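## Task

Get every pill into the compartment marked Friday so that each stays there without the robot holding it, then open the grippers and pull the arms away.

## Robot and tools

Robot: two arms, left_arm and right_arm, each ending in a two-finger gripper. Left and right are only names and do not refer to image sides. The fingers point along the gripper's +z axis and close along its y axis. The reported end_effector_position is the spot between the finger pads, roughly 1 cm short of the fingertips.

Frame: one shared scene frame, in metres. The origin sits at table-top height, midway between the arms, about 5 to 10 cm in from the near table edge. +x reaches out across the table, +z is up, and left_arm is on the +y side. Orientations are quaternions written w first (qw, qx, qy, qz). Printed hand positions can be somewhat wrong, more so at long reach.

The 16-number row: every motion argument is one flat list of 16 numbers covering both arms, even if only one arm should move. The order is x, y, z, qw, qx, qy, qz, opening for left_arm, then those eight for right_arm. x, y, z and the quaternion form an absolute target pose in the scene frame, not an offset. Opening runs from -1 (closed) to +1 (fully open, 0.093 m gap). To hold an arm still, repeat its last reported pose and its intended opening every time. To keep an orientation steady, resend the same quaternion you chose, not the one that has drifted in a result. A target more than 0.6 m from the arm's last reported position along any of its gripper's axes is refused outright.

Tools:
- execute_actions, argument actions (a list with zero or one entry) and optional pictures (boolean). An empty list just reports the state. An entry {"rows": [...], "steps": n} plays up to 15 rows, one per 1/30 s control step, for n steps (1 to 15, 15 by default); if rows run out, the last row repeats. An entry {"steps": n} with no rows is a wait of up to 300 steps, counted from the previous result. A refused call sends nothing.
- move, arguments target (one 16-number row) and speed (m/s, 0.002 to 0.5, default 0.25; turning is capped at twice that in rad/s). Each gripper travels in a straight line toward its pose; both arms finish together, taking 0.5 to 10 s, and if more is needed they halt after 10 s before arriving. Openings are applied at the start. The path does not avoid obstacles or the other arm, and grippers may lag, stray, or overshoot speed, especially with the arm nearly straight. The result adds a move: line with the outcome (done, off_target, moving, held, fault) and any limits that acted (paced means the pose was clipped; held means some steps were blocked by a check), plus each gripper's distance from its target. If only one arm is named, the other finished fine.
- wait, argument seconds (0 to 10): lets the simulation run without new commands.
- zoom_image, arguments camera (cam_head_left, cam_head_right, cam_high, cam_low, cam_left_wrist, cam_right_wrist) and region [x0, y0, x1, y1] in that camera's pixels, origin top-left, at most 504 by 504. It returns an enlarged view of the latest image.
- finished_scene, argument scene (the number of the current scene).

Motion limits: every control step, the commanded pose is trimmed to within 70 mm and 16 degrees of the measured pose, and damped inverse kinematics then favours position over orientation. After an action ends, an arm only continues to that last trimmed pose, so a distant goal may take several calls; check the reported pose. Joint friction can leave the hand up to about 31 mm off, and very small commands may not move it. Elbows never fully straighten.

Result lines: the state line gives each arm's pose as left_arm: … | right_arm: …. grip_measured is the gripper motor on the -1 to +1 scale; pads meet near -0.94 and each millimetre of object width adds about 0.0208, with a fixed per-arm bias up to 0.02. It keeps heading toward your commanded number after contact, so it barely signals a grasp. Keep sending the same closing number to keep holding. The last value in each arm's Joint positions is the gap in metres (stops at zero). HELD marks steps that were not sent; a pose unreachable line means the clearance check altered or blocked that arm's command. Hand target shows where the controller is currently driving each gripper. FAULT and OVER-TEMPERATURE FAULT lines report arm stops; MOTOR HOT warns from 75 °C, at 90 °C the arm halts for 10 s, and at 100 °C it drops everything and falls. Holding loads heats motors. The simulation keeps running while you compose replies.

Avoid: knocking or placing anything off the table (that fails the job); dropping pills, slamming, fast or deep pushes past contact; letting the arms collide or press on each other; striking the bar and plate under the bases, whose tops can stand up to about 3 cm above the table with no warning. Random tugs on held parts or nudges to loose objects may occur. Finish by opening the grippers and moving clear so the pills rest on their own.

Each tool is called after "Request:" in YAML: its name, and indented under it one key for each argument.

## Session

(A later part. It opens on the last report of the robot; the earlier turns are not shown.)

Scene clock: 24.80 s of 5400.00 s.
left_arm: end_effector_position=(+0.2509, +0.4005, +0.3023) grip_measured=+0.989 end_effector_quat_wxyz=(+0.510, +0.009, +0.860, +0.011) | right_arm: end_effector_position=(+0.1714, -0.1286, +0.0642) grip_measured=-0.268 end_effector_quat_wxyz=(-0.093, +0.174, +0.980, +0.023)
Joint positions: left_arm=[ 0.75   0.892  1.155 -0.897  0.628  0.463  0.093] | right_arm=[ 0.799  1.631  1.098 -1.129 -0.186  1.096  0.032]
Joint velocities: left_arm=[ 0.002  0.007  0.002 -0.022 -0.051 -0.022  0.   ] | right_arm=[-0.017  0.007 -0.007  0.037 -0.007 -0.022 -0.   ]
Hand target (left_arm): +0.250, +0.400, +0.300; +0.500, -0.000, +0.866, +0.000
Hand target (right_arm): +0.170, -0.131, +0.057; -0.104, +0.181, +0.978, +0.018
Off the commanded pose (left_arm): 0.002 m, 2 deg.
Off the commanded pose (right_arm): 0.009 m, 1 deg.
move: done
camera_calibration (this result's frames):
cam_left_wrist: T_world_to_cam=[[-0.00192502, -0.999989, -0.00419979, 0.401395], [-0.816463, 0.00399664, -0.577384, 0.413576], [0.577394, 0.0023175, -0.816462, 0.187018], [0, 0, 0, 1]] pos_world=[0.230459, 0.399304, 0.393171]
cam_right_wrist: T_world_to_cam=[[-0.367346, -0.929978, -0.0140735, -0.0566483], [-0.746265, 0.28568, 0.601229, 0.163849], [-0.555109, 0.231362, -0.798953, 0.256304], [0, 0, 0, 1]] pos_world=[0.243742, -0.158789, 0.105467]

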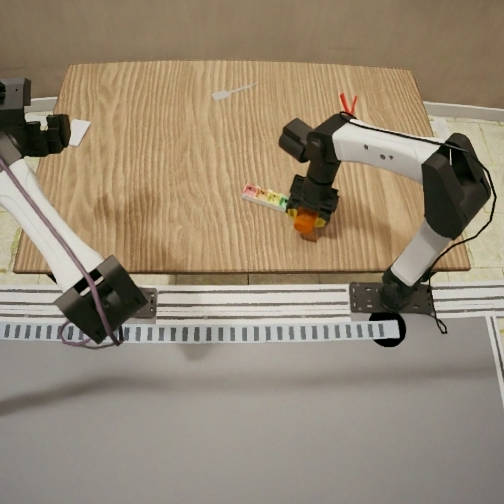

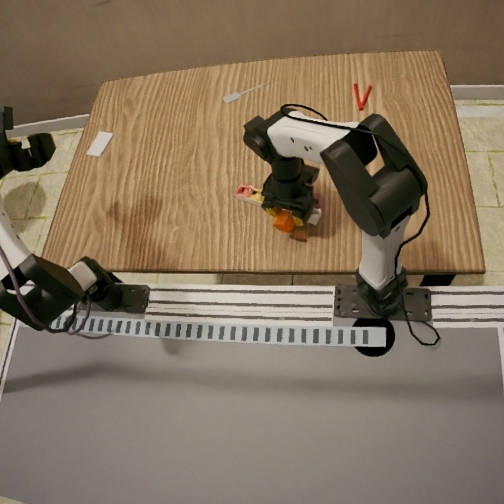

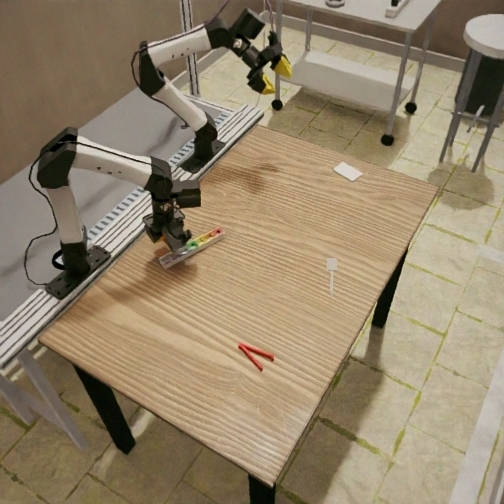

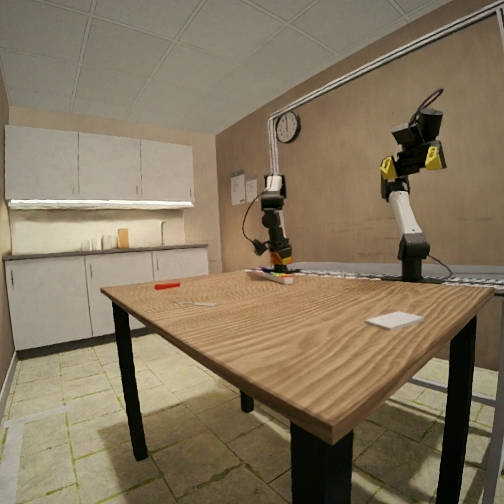

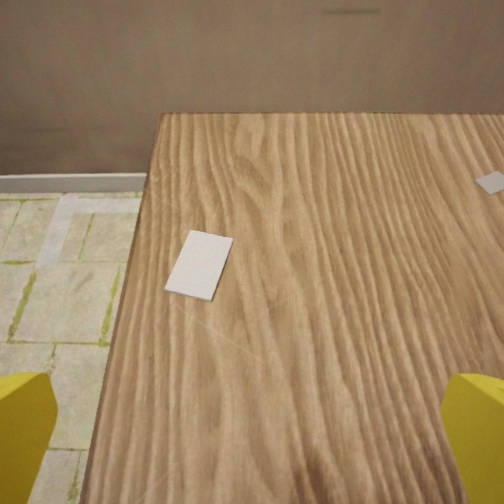

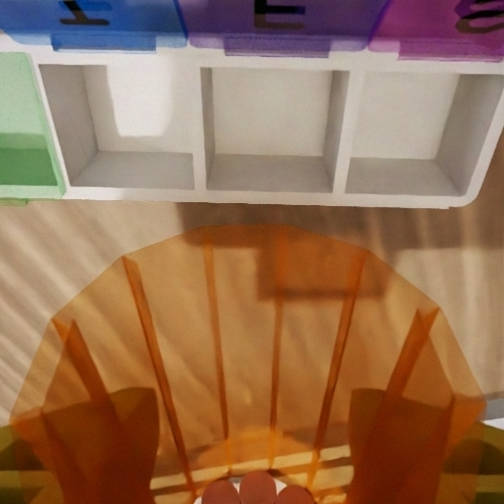

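Request:
move:
  target: [0.25,0.4,0.3,0.5,0,0.866,0,1, 0.17,-0.137,0.043,-0.188,0.179,0.965,0.035,-0.3]
  speed: 0.04

Request:
zoom_image:
  camera: "cam_low"
  region: [240,225,320,290]

Scene clock: 28.00 s of 5400.00 s.
left_arm: end_effector_position=(+0.2509, +0.4005, +0.3023) grip_measured=+0.989 end_effector_quat_wxyz=(+0.510, +0.009, +0.860, +0.011) | right_arm: end_effector_position=(+0.1719, -0.1345, +0.0467) grip_measured=-0.268 end_effector_quat_wxyz=(-0.177, +0.177, +0.967, +0.038)
Joint positions: left_arm=[ 0.75   0.892  1.155 -0.897  0.628  0.463  0.093] | right_arm=[ 0.694  1.732  1.098 -1.143 -0.319  0.976  0.032]
Joint velocities: left_arm=[-0.017 -0.002 -0.002 -0.007  0.007  0.022 -0.001] | right_arm=[ 0.017 -0.007 -0.002  0.022  0.007  0.051  0.001]
Hand target (left_arm): +0.250, +0.400, +0.300; +0.500, -0.000, +0.866, +0.000
Hand target (right_arm): +0.170, -0.136, +0.044; -0.188, +0.179, +0.965, +0.034
Off the commanded pose (left_arm): 0.002 m, 2 deg.
Off the commanded pose (right_arm): 0.005 m, 1 deg.
move: done
camera_calibration (this result's frames):
cam_left_wrist: T_world_to_cam=[[-0.00192502, -0.999989, -0.00419979, 0.401395], [-0.816463, 0.00399664, -0.577384, 0.413576], [0.577394, 0.0023175, -0.816462, 0.187018], [0, 0, 0, 1]] pos_world=[0.230459, 0.399304, 0.393171]
cam_right_wrist: T_world_to_cam=[[-0.377413, -0.925997, -0.00945587, -0.0601786], [-0.636581, 0.252011, 0.728872, 0.147095], [-0.67255, 0.281105, -0.684584, 0.265531], [0, 0, 0, 1]] pos_world=[0.249509, -0.167437, 0.0739963]

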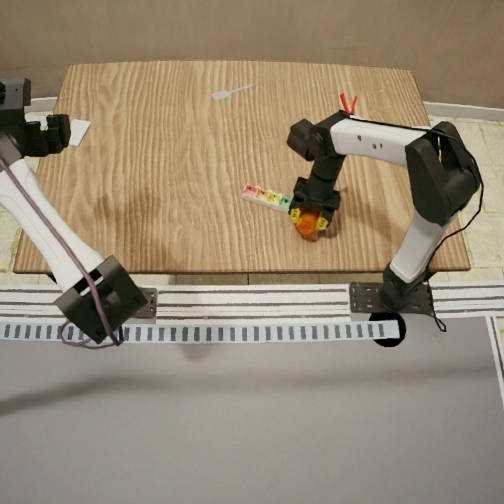

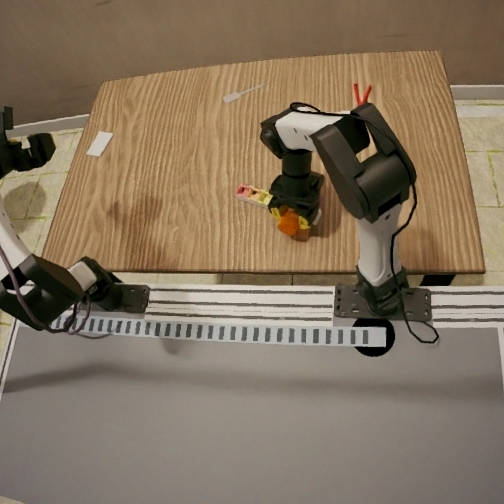

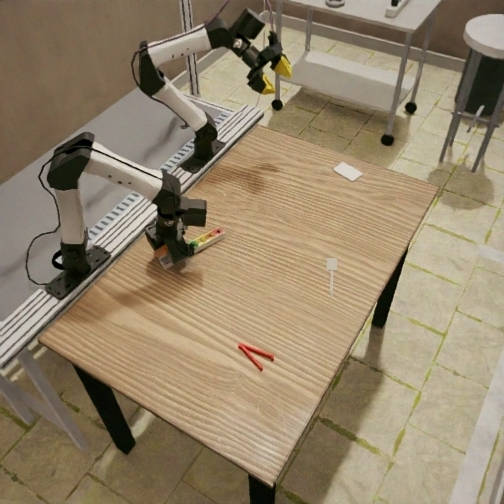

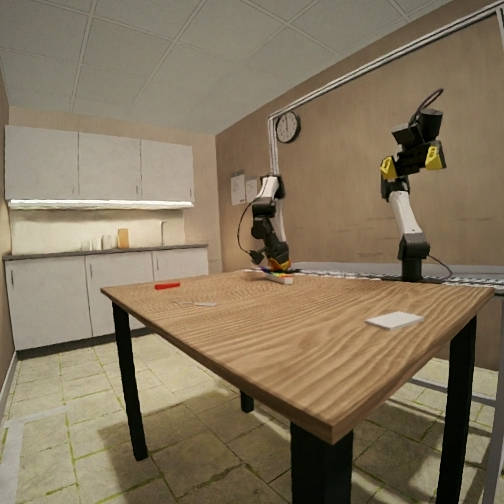

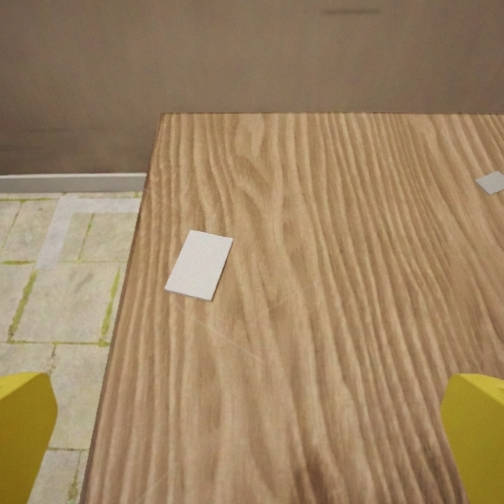

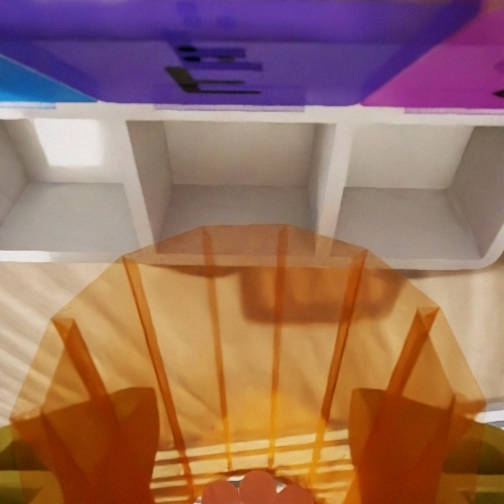

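Region (240, 225, 320, 290) of cam_low's 504x504 image, scaled by 6.300, with more detail than that image has; it fills the top 410 rows of this view, and the rest is white.

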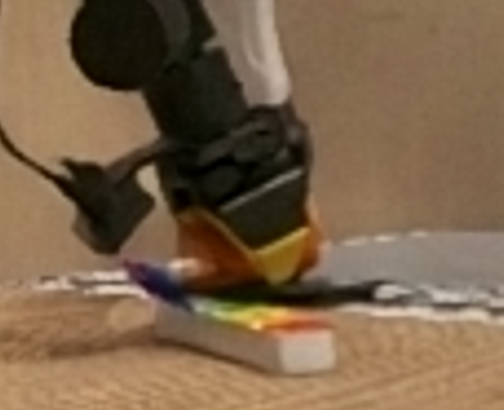

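Request:
move:
  target: [0.25,0.4,0.3,0.5,0,0.866,0,1, 0.179,-0.137,0.062,-0.296,0.174,0.938,0.055,-0.3]
  speed: 0.03

Request:
zoom_image:
  camera: "cam_low"
  region: [240,225,320,290]

Scene clock: 32.80 s of 5400.00 s.
left_arm: end_effector_position=(+0.2509, +0.4005, +0.3023) grip_measured=+0.989 end_effector_quat_wxyz=(+0.510, +0.009, +0.860, +0.011) | right_arm: end_effector_position=(+0.1731, -0.1392, +0.0607) grip_measured=-0.268 end_effector_quat_wxyz=(-0.294, +0.173, +0.939, +0.048)
Joint positions: left_arm=[ 0.75   0.892  1.155 -0.897  0.628  0.463  0.093] | right_arm=[ 0.585  1.883  1.243 -1.364 -0.459  0.802  0.032]
Joint velocities: left_arm=[-0.002 -0.007 -0.012 -0.022  0.007 -0.037 -0.001] | right_arm=[-0.012  0.002 -0.017 -0.022 -0.066  0.007 -0.   ]
Hand target (left_arm): +0.250, +0.400, +0.300; +0.500, -0.000, +0.866, +0.000
Hand target (right_arm): +0.179, -0.136, +0.063; -0.296, +0.174, +0.938, +0.054
Off the commanded pose (left_arm): 0.002 m, 2 deg.
Off the commanded pose (right_arm): 0.006 m, 1 deg.
move: done
camera_calibration (this result's frames):
cam_left_wrist: T_world_to_cam=[[-0.00192502, -0.999989, -0.00419979, 0.401395], [-0.816463, 0.00399664, -0.577384, 0.413576], [0.577394, 0.0023175, -0.816462, 0.187018], [0, 0, 0, 1]] pos_world=[0.230459, 0.399304, 0.393171]
cam_right_wrist: T_world_to_cam=[[-0.373507, -0.927406, 0.0202781, -0.0666145], [-0.448568, 0.199707, 0.871151, 0.0904053], [-0.81196, 0.316285, -0.490597, 0.294492], [0, 0, 0, 1]] pos_world=[0.254787, -0.172977, 0.0670709]

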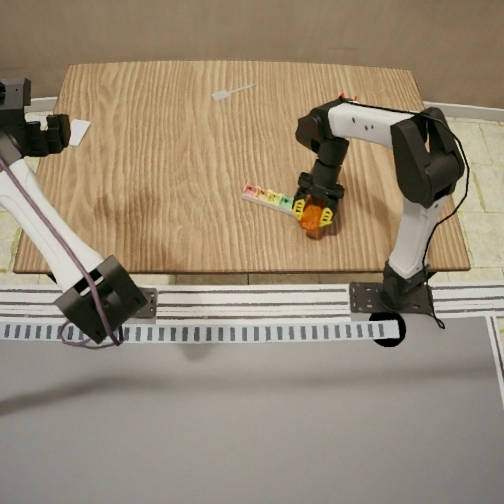

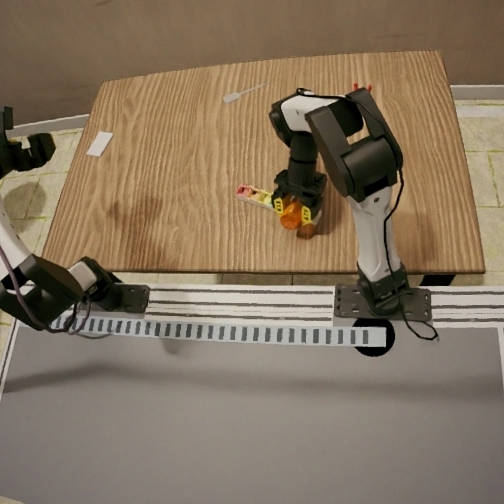

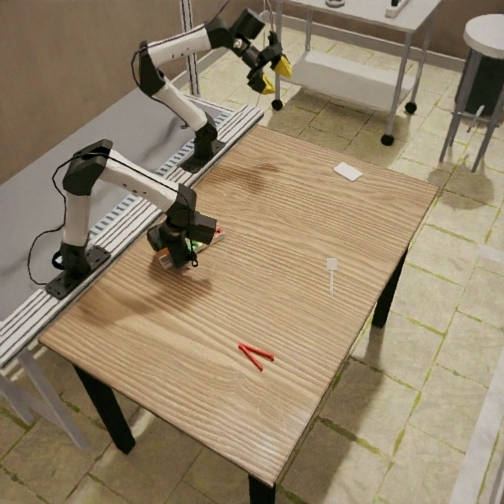

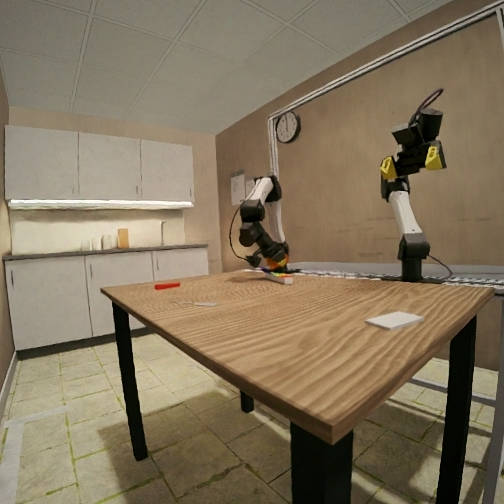

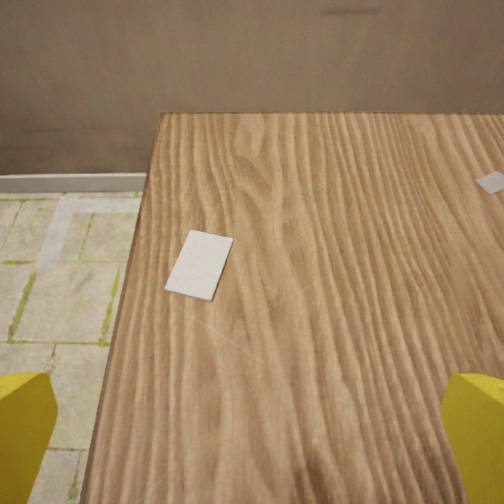

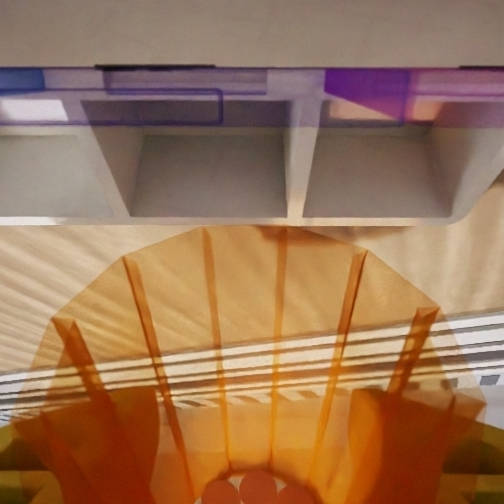

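Region (240, 225, 320, 290) of cam_low's 504x504 image, scaled by 6.300, with more detail than that image has; it fills the top 410 rows of this view, and the rest is white.

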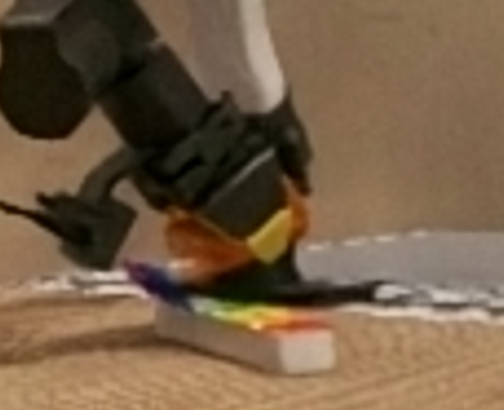

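Request:
move:
  target: [0.25,0.4,0.3,0.5,0,0.866,0,1, 0.187,-0.131,0.061,-0.296,0.174,0.938,0.055,-0.3]
  speed: 0.015

Scene clock: 34.57 s of 5400.00 s.
left_arm: end_effector_position=(+0.2509, +0.4005, +0.3023) grip_measured=+0.989 end_effector_quat_wxyz=(+0.510, +0.009, +0.860, +0.011) | right_arm: end_effector_position=(+0.1809, -0.1341, +0.0593) grip_measured=-0.268 end_effector_quat_wxyz=(-0.295, +0.173, +0.938, +0.049)
Joint positions: left_arm=[ 0.75   0.892  1.155 -0.897  0.628  0.463  0.093] | right_arm=[ 0.585  1.918  1.283 -1.369 -0.462  0.801  0.032]
Joint velocities: left_arm=[-0.002 -0.007 -0.022  0.007  0.066  0.007 -0.001] | right_arm=[ 0.002  0.007 -0.002  0.022  0.037  0.081  0.   ]
Hand target (left_arm): +0.250, +0.400, +0.300; +0.500, -0.000, +0.866, +0.000
Hand target (right_arm): +0.187, -0.131, +0.061; -0.296, +0.174, +0.938, +0.055
Off the commanded pose (left_arm): 0.002 m, 2 deg.
Off the commanded pose (right_arm): 0.007 m, 1 deg.
move: done
camera_calibration (this result's frames):
cam_left_wrist: T_world_to_cam=[[-0.00192502, -0.999989, -0.00419979, 0.401395], [-0.816463, 0.00399664, -0.577384, 0.413576], [0.577394, 0.0023175, -0.816462, 0.187018], [0, 0, 0, 1]] pos_world=[0.230459, 0.399304, 0.393171]
cam_right_wrist: T_world_to_cam=[[-0.373333, -0.92753, 0.0176213, -0.0588553], [-0.448061, 0.196913, 0.872048, 0.0935747], [-0.81232, 0.317669, -0.489104, 0.298671], [0, 0, 0, 1]] pos_world=[0.262571, -0.167894, 0.0655167]

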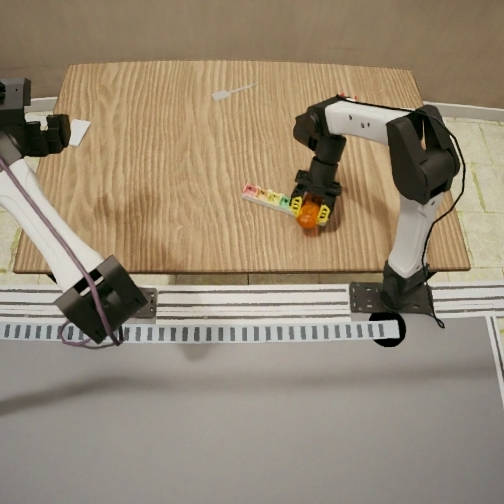

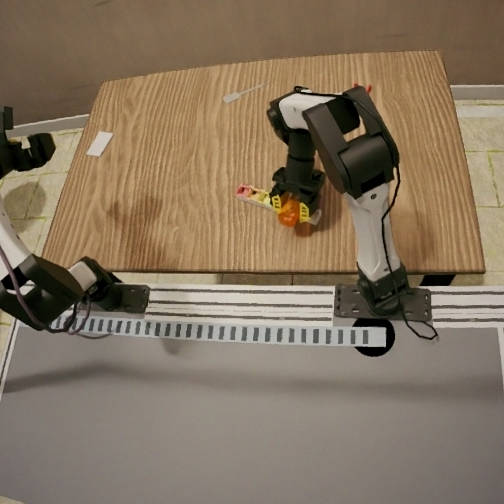

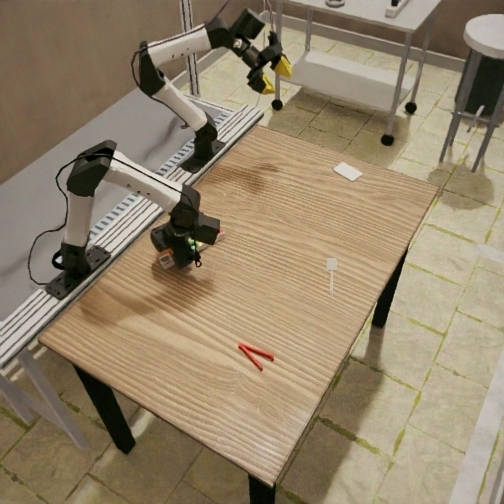

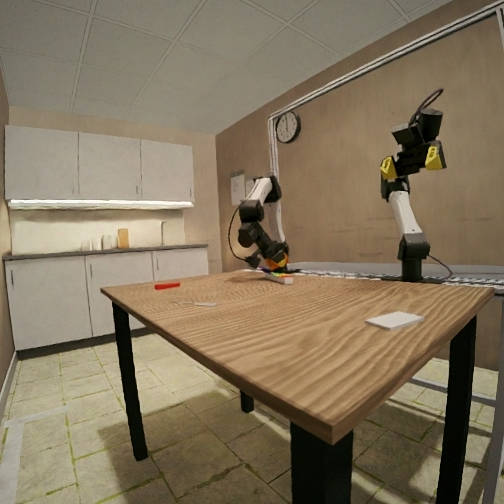

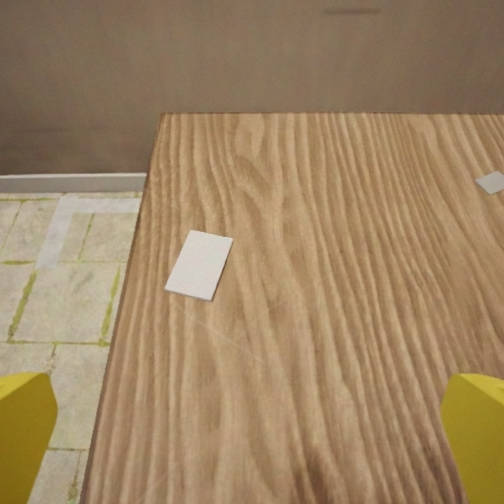

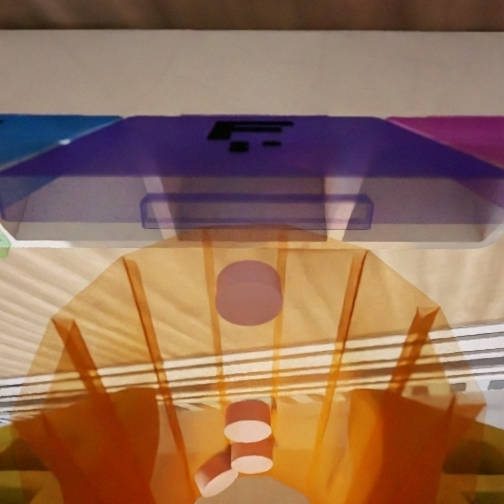

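Request:
execute_actions:
  actions:
    - {"rows":[[0.25,0.4,0.3,0.5,0,0.866,0,1, 0.187,-0.131,0.061,-0.304,0.174,0.935,0.056,-0.3],[0.25,0.4,0.3,0.5,0,0.866,0,1, 0.187,-0.131,0.061,-0.304,0.174,0.935,0.056,-0.3],[0.25,0.4,0.3,0.5,0,0.866,0,1, 0.187,-0.131,0.061,-0.304,0.174,0.935,0.056,-0.3],[0.25,0.4,0.3,0.5,0,0.866,0,1, 0.187,-0.131,0.061,-0.312,0.173,0.933,0.058,-0.3],[0.25,0.4,0.3,0.5,0,0.866,0,1, 0.187,-0.131,0.061,-0.312,0.173,0.933,0.058,-0.3],[0.25,0.4,0.3,0.5,0,0.866,0,1, 0.187,-0.131,0.061,-0.312,0.173,0.933,0.058,-0.3],[0.25,0.4,0.3,0.5,0,0.866,0,1, 0.187,-0.131,0.061,-0.320,0.173,0.930,0.06,-0.3],[0.25,0.4,0.3,0.5,0,0.866,0,1, 0.187,-0.131,0.061,-0.320,0.173,0.930,0.06,-0.3],[0.25,0.4,0.3,0.5,0,0.866,0,1, 0.187,-0.131,0.061,-0.320,0.173,0.930,0.06,-0.3],[0.25,0.4,0.3,0.5,0,0.866,0,1, 0.187,-0.131,0.061,-0.328,0.172,0.927,0.061,-0.3]]}
  pictures: false

Request:
wait:
  seconds: 0.7

Scene clock: 36.97 s of 5400.00 s.
left_arm: end_effector_position=(+0.2509, +0.4005, +0.3023) grip_measured=+0.989 end_effector_quat_wxyz=(+0.510, +0.009, +0.860, +0.011) | right_arm: end_effector_position=(+0.1822, -0.1338, +0.0581) grip_measured=-0.268 end_effector_quat_wxyz=(-0.324, +0.173, +0.929, +0.053)
Joint positions: left_arm=[ 0.75   0.892  1.155 -0.897  0.628  0.463  0.093] | right_arm=[ 0.564  1.968  1.313 -1.408 -0.495  0.761  0.032]
Joint velocities: left_arm=[-0.012 -0.007 -0.002  0.022 -0.051 -0.051  0.001] | right_arm=[-0.007  0.032 -0.007 -0.022  0.066 -0.081 -0.   ]
Hand target (left_arm): +0.250, +0.400, +0.300; +0.500, -0.000, +0.866, +0.000
Hand target (right_arm): +0.187, -0.131, +0.061; -0.328, +0.172, +0.927, +0.061
Off the commanded pose (left_arm): 0.002 m, 2 deg.
Off the commanded pose (right_arm): 0.006 m, 1 deg.
Steps of this call (steps 1 to 57: nothing new was sent; steps 58 to 72: all 15 steps of this action). Readings (end_effector_position):
58: left_arm (+0.2509, +0.4005, +0.3023) | right_arm (+0.1807, -0.1341, +0.0595)
59: left_arm (+0.2509, +0.4005, +0.3023) | right_arm (+0.1807, -0.1340, +0.0596)
61: left_arm (+0.2509, +0.4005, +0.3023) | right_arm (+0.1813, -0.1338, +0.0593)
65: left_arm (+0.2509, +0.4005, +0.3023) | right_arm (+0.1822, -0.1338, +0.0585)
72: the state above

Scene clock: 37.67 s of 5400.00 s.
left_arm: end_effector_position=(+0.2509, +0.4005, +0.3023) grip_measured=+0.989 end_effector_quat_wxyz=(+0.510, +0.009, +0.860, +0.011) | right_arm: end_effector_position=(+0.1809, -0.1337, +0.0594) grip_measured=-0.268 end_effector_quat_wxyz=(-0.328, +0.171, +0.928, +0.054)
Joint positions: left_arm=[ 0.75   0.892  1.155 -0.897  0.628  0.463  0.093] | right_arm=[ 0.564  1.968  1.315 -1.417 -0.5    0.754  0.032]
Joint velocities: left_arm=[-0.002 -0.007 -0.017  0.022 -0.022 -0.095 -0.001] | right_arm=[ 0.002 -0.007 -0.002  0.051 -0.037  0.051  0.001]
Hand target (left_arm): +0.250, +0.400, +0.300; +0.500, -0.000, +0.866, +0.000
Hand target (right_arm): +0.187, -0.131, +0.061; -0.328, +0.172, +0.927, +0.061
Off the commanded pose (left_arm): 0.002 m, 2 deg.
Off the commanded pose (right_arm): 0.007 m, 1 deg.
Steps of this call (steps 1 to 21: nothing new was sent). Readings (end_effector_position):
1: left_arm (+0.2509, +0.4005, +0.3023) | right_arm (+0.1820, -0.1337, +0.0583)
2: left_arm (+0.2509, +0.4005, +0.3023) | right_arm (+0.1817, -0.1337, +0.0585)
4: left_arm (+0.2509, +0.4005, +0.3023) | right_arm (+0.1814, -0.1337, +0.0589)
8: left_arm (+0.2509, +0.4005, +0.3023) | right_arm (+0.1811, -0.1337, +0.0592)
21: the state above
camera_calibration (this result's frames):
cam_left_wrist: T_world_to_cam=[[-0.00192502, -0.999989, -0.00419979, 0.401395], [-0.816463, 0.00399664, -0.577384, 0.413576], [0.577394, 0.0023175, -0.816462, 0.187018], [0, 0, 0, 1]] pos_world=[0.230459, 0.399304, 0.393171]
cam_right_wrist: T_world_to_cam=[[-0.37273, -0.927703, 0.0209782, -0.0587873], [-0.389493, 0.176929, 0.903876, 0.0782308], [-0.842239, 0.328731, -0.427281, 0.301764], [0, 0, 0, 1]] pos_world=[0.262716, -0.167577, 0.0594602]

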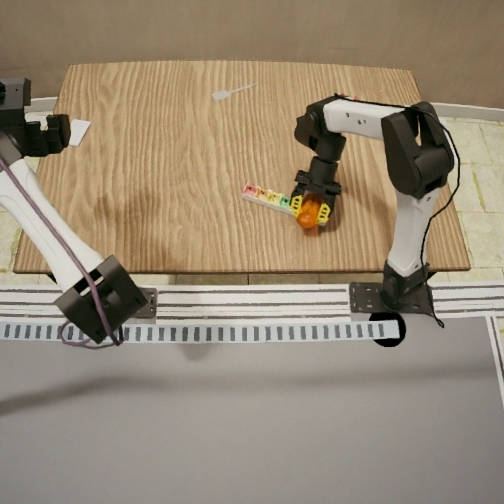

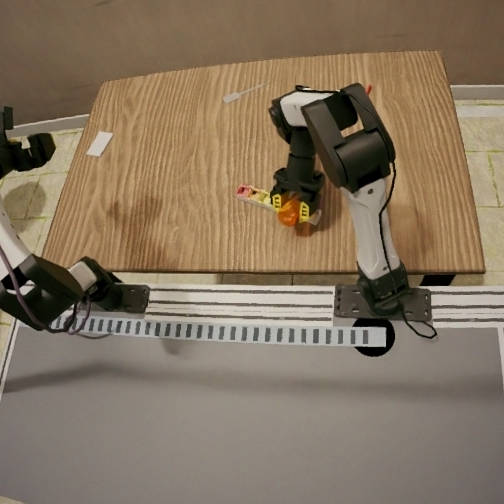

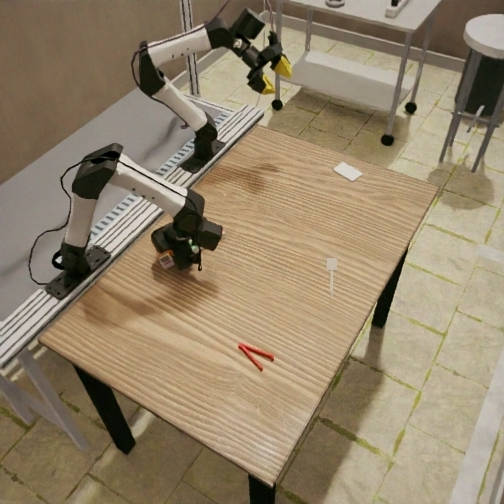

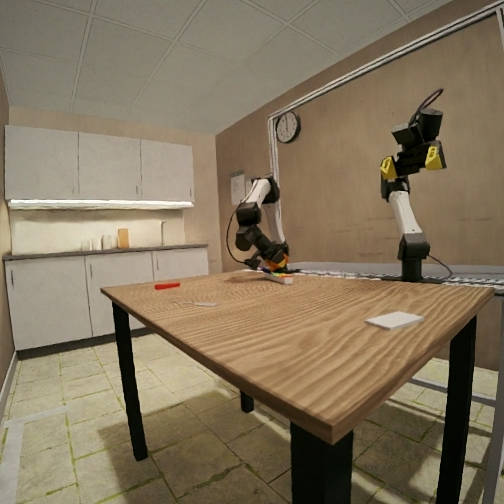

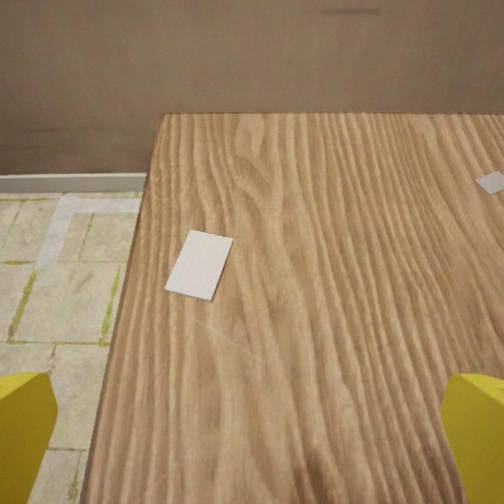

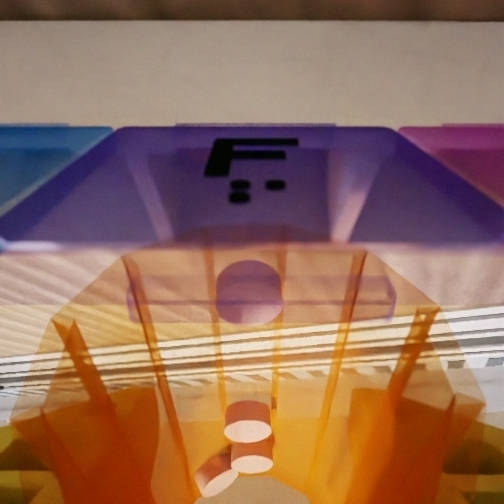

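Request:
execute_actions:
  actions:
    - {"rows":[[0.25,0.4,0.3,0.5,0,0.866,0,1, 0.188,-0.132,0.062,-0.345,0.171,0.921,0.064,-0.3]],"steps":10}
  pictures: false

Request:
execute_actions:
  actions:
    - {"rows":[[0.25,0.4,0.3,0.5,0,0.866,0,1, 0.189,-0.1325,0.063,-0.361,0.169,0.914,0.067,-0.3]],"steps":10}
  pictures: false

Request:
execute_actions:
  actions:
    - {"rows":[[0.25,0.4,0.3,0.5,0,0.866,0,1, 0.190,-0.133,0.064,-0.376,0.168,0.908,0.07,-0.3]]}
  pictures: false

Request:
wait:
  seconds: 0.7

Scene clock: 38.57 s of 5400.00 s.
left_arm: end_effector_position=(+0.2509, +0.4005, +0.3023) grip_measured=+0.989 end_effector_quat_wxyz=(+0.510, +0.009, +0.860, +0.011) | right_arm: end_effector_position=(+0.1824, -0.1348, +0.0594) grip_measured=-0.268 end_effector_quat_wxyz=(-0.343, +0.172, +0.922, +0.056)
Joint positions: left_arm=[ 0.75   0.892  1.155 -0.897  0.628  0.463  0.093] | right_arm=[ 0.548  1.997  1.334 -1.444 -0.515  0.727  0.032]
Joint velocities: left_arm=[-0.007 -0.017  0.002  0.022 -0.051 -0.007 -0.001] | right_arm=[ 0.012  0.002  0.022  0.081  0.007  0.022 -0.   ]
Hand target (left_arm): +0.250, +0.400, +0.300; +0.500, -0.000, +0.866, +0.000
Hand target (right_arm): +0.188, -0.132, +0.062; -0.345, +0.171, +0.921, +0.064
Off the commanded pose (left_arm): 0.002 m, 2 deg.
Off the commanded pose (right_arm): 0.007 m, 1 deg.
Steps of this call (steps 1 to 17: nothing new was sent; steps 18 to 27: all 10 steps of this action). Readings (end_effector_position):
18: left_arm (+0.2509, +0.4005, +0.3023) | right_arm (+0.1808, -0.1337, +0.0599)
19: left_arm (+0.2509, +0.4005, +0.3023) | right_arm (+0.1814, -0.1336, +0.0604)
21: left_arm (+0.2509, +0.4005, +0.3023) | right_arm (+0.1834, -0.1340, +0.0596)
25: left_arm (+0.2509, +0.4005, +0.3023) | right_arm (+0.1830, -0.1347, +0.0590)
27: the state above

Scene clock: 38.90 s of 5400.00 s.
left_arm: end_effector_position=(+0.2509, +0.4005, +0.3023) grip_measured=+0.989 end_effector_quat_wxyz=(+0.510, +0.009, +0.860, +0.011) | right_arm: end_effector_position=(+0.1837, -0.1352, +0.0606) grip_measured=-0.268 end_effector_quat_wxyz=(-0.359, +0.170, +0.916, +0.060)
Joint positions: left_arm=[ 0.75   0.892  1.155 -0.897  0.628  0.463  0.093] | right_arm=[ 0.535  2.024  1.356 -1.475 -0.531  0.697  0.032]
Joint velocities: left_arm=[ 0.012 -0.002 -0.017  0.022 -0.022 -0.095 -0.001] | right_arm=[-0.007  0.007  0.002  0.022 -0.066 -0.037 -0.   ]
Hand target (left_arm): +0.250, +0.400, +0.300; +0.500, -0.000, +0.866, +0.000
Hand target (right_arm): +0.189, -0.132, +0.063; -0.361, +0.169, +0.915, +0.067
Off the commanded pose (left_arm): 0.002 m, 2 deg.
Off the commanded pose (right_arm): 0.006 m, 1 deg.
Steps of this call (steps 1 to 10: all 10 steps of this action). Readings (end_effector_position):
1: left_arm (+0.2509, +0.4005, +0.3023) | right_arm (+0.1824, -0.1348, +0.0601)
2: left_arm (+0.2509, +0.4005, +0.3023) | right_arm (+0.1829, -0.1346, +0.0608)
4: left_arm (+0.2509, +0.4005, +0.3023) | right_arm (+0.1846, -0.1345, +0.0603)
8: left_arm (+0.2509, +0.4005, +0.3023) | right_arm (+0.1843, -0.1351, +0.0601)
10: the state above

Scene clock: 39.40 s of 5400.00 s.
left_arm: end_effector_position=(+0.2509, +0.4005, +0.3023) grip_measured=+0.989 end_effector_quat_wxyz=(+0.510, +0.009, +0.860, +0.011) | right_arm: end_effector_position=(+0.1838, -0.1357, +0.0621) grip_measured=-0.268 end_effector_quat_wxyz=(-0.376, +0.168, +0.909, +0.062)
Joint positions: left_arm=[ 0.75   0.892  1.155 -0.897  0.628  0.463  0.093] | right_arm=[ 0.523  2.05   1.376 -1.509 -0.547  0.667  0.032]
Joint velocities: left_arm=[-0.007 -0.007 -0.007 -0.007 -0.066 -0.007  0.   ] | right_arm=[ 0.002 -0.022 -0.002  0.022 -0.037  0.007  0.   ]
Hand target (left_arm): +0.250, +0.400, +0.300; +0.500, -0.000, +0.866, +0.000
Hand target (right_arm): +0.190, -0.133, +0.064; -0.376, +0.168, +0.909, +0.070
Off the commanded pose (left_arm): 0.002 m, 2 deg.
Off the commanded pose (right_arm): 0.007 m, 1 deg.
Steps of this call (steps 1 to 15: all 15 steps of this action). Readings (end_effector_position):
1: left_arm (+0.2509, +0.4005, +0.3023) | right_arm (+0.1835, -0.1352, +0.0612)
2: left_arm (+0.2509, +0.4005, +0.3023) | right_arm (+0.1839, -0.1349, +0.0619)
4: left_arm (+0.2509, +0.4005, +0.3023) | right_arm (+0.1856, -0.1348, +0.0614)
8: left_arm (+0.2509, +0.4005, +0.3023) | right_arm (+0.1850, -0.1355, +0.0611)
15: the state above

Scene clock: 40.10 s of 5400.00 s.
left_arm: end_effector_position=(+0.2509, +0.4005, +0.3023) grip_measured=+0.989 end_effector_quat_wxyz=(+0.510, +0.009, +0.860, +0.011) | right_arm: end_effector_position=(+0.1836, -0.1357, +0.0624) grip_measured=-0.268 end_effector_quat_wxyz=(-0.377, +0.168, +0.909, +0.063)
Joint positions: left_arm=[ 0.75   0.892  1.155 -0.897  0.628  0.463  0.093] | right_arm=[ 0.523  2.05   1.376 -1.511 -0.547  0.666  0.032]
Joint velocities: left_arm=[ 0.002  0.012 -0.027  0.007 -0.022  0.007 -0.   ] | right_arm=[ 0.007  0.017 -0.017  0.022 -0.007 -0.022 -0.   ]
Hand target (left_arm): +0.250, +0.400, +0.300; +0.500, -0.000, +0.866, +0.000
Hand target (right_arm): +0.190, -0.133, +0.064; -0.376, +0.168, +0.908, +0.070
Off the commanded pose (left_arm): 0.002 m, 2 deg.
Off the commanded pose (right_arm): 0.007 m, 1 deg.
Steps of this call (steps 1 to 21: nothing new was sent). Readings (end_effector_position):
1: left_arm (+0.2509, +0.4005, +0.3023) | right_arm (+0.1838, -0.1357, +0.0622)
2: left_arm (+0.2509, +0.4005, +0.3023) | right_arm (+0.1837, -0.1357, +0.0622)
4: left_arm (+0.2509, +0.4005, +0.3023) | right_arm (+0.1837, -0.1357, +0.0623)
8: left_arm (+0.2509, +0.4005, +0.3023) | right_arm (+0.1836, -0.1357, +0.0624)
21: the state above
camera_calibration (this result's frames):
cam_left_wrist: T_world_to_cam=[[-0.00192502, -0.999989, -0.00419979, 0.401395], [-0.816463, 0.00399664, -0.577384, 0.413576], [0.577394, 0.0023175, -0.816462, 0.187018], [0, 0, 0, 1]] pos_world=[0.230459, 0.399304, 0.393171]
cam_right_wrist: T_world_to_cam=[[-0.370397, -0.92857, 0.0237264, -0.0603982], [-0.296848, 0.142536, 0.944227, 0.052775], [-0.880163, 0.342696, -0.328439, 0.308652], [0, 0, 0, 1]] pos_world=[0.264959, -0.16938, 0.0529749]

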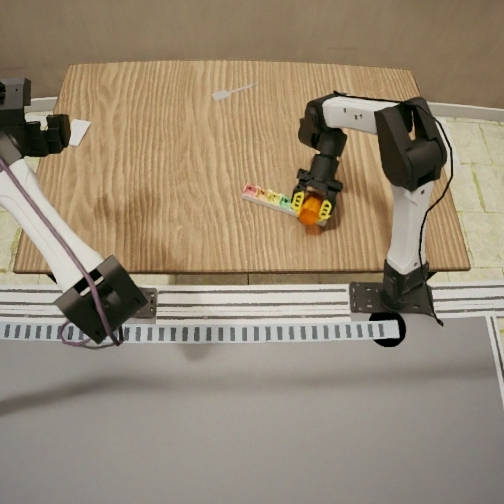

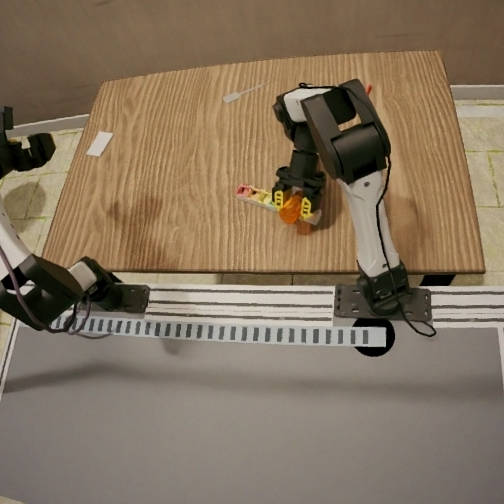

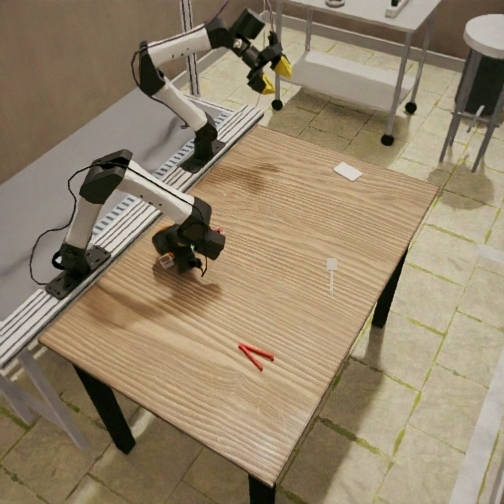

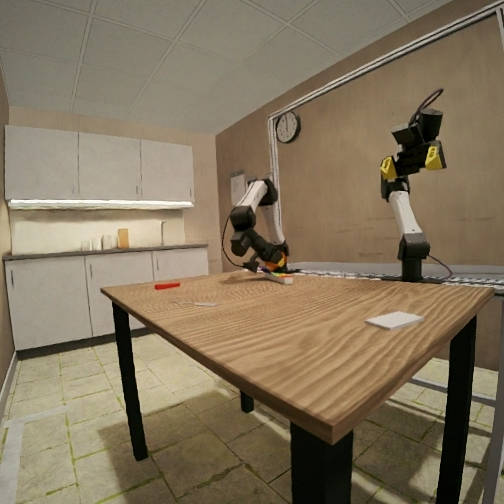

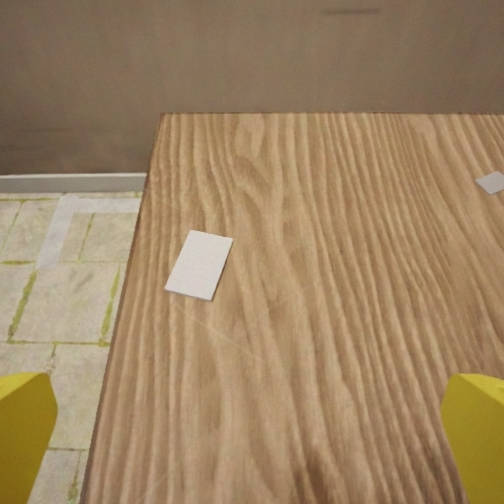

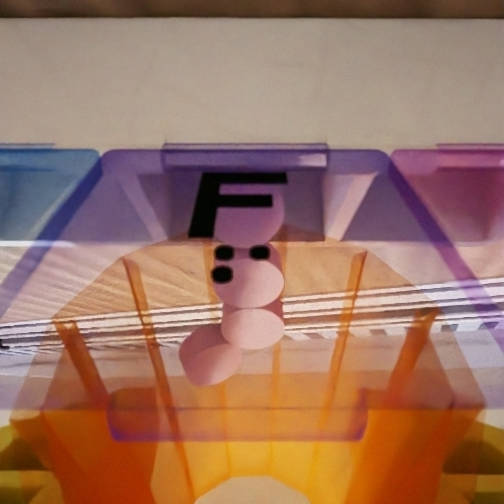

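Request:
wait:
  seconds: 1

Scene clock: 42.83 s of 5400.00 s.
left_arm: end_effector_position=(+0.2509, +0.4005, +0.3023) grip_measured=+0.989 end_effector_quat_wxyz=(+0.510, +0.009, +0.860, +0.011) | right_arm: end_effector_position=(+0.1836, -0.1357, +0.0624) grip_measured=-0.268 end_effector_quat_wxyz=(-0.377, +0.168, +0.909, +0.063)
Joint positions: left_arm=[ 0.75   0.892  1.155 -0.897  0.628  0.463  0.093] | right_arm=[ 0.523  2.05   1.376 -1.511 -0.547  0.666  0.032]
Joint velocities: left_arm=[-0.012  0.012 -0.007  0.007  0.022 -0.066 -0.001] | right_arm=[ 0.007 -0.007  0.012  0.022 -0.095  0.007 -0.001]
Hand target (left_arm): +0.250, +0.400, +0.300; +0.500, -0.000, +0.866, +0.000
Hand target (right_arm): +0.190, -0.133, +0.064; -0.376, +0.168, +0.908, +0.070
Off the commanded pose (left_arm): 0.002 m, 2 deg.
Off the commanded pose (right_arm): 0.007 m, 1 deg.
Steps of this call (steps 1 to 82: nothing new was sent). Readings (end_effector_position):
1: left_arm (+0.2509, +0.4005, +0.3023) | right_arm (+0.1836, -0.1357, +0.0624)
2: left_arm (+0.2509, +0.4005, +0.3023) | right_arm (+0.1836, -0.1357, +0.0624)
4: left_arm (+0.2509, +0.4005, +0.3023) | right_arm (+0.1836, -0.1357, +0.0624)
8: left_arm (+0.2509, +0.4005, +0.3023) | right_arm (+0.1836, -0.1357, +0.0624)
82: the state above
camera_calibration (this result's frames):
cam_left_wrist: T_world_to_cam=[[-0.00192502, -0.999989, -0.00419979, 0.401395], [-0.816463, 0.00399664, -0.577384, 0.413576], [0.577394, 0.0023175, -0.816462, 0.187018], [0, 0, 0, 1]] pos_world=[0.230459, 0.399304, 0.393171]
cam_right_wrist: T_world_to_cam=[[-0.370397, -0.92857, 0.0237264, -0.0603982], [-0.296848, 0.142536, 0.944227, 0.052775], [-0.880163, 0.342696, -0.328439, 0.308652], [0, 0, 0, 1]] pos_world=[0.264959, -0.16938, 0.0529749]

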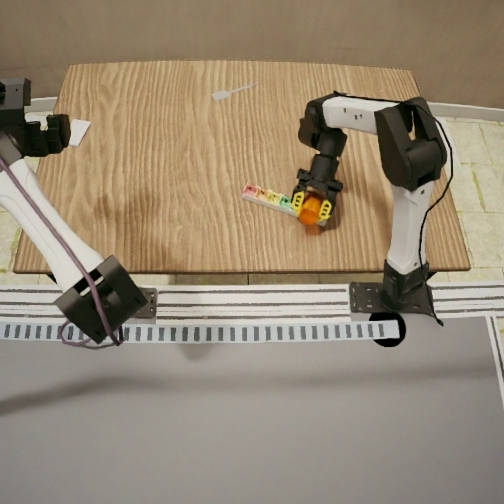

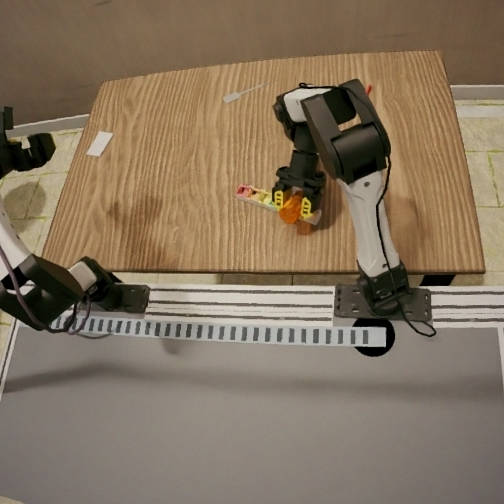

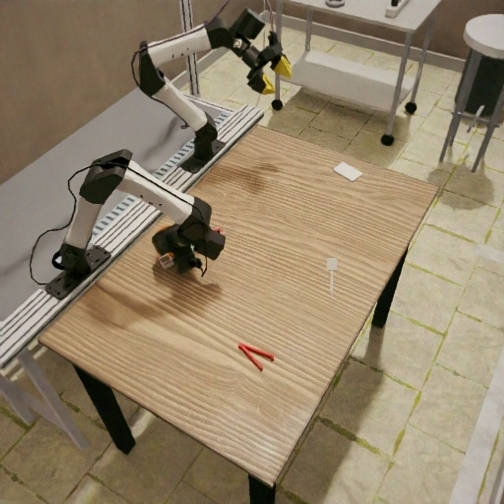

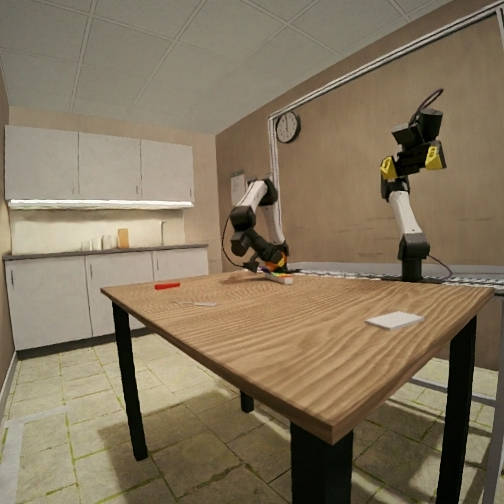

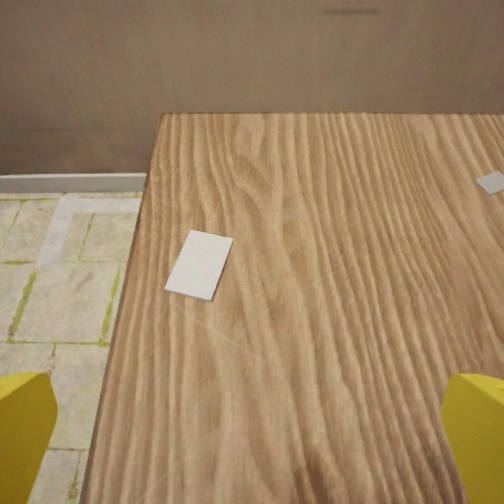

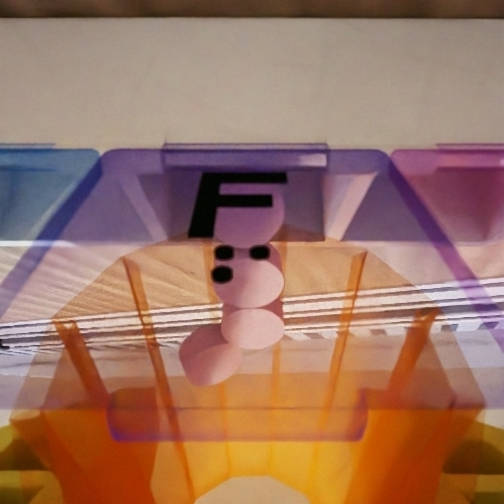

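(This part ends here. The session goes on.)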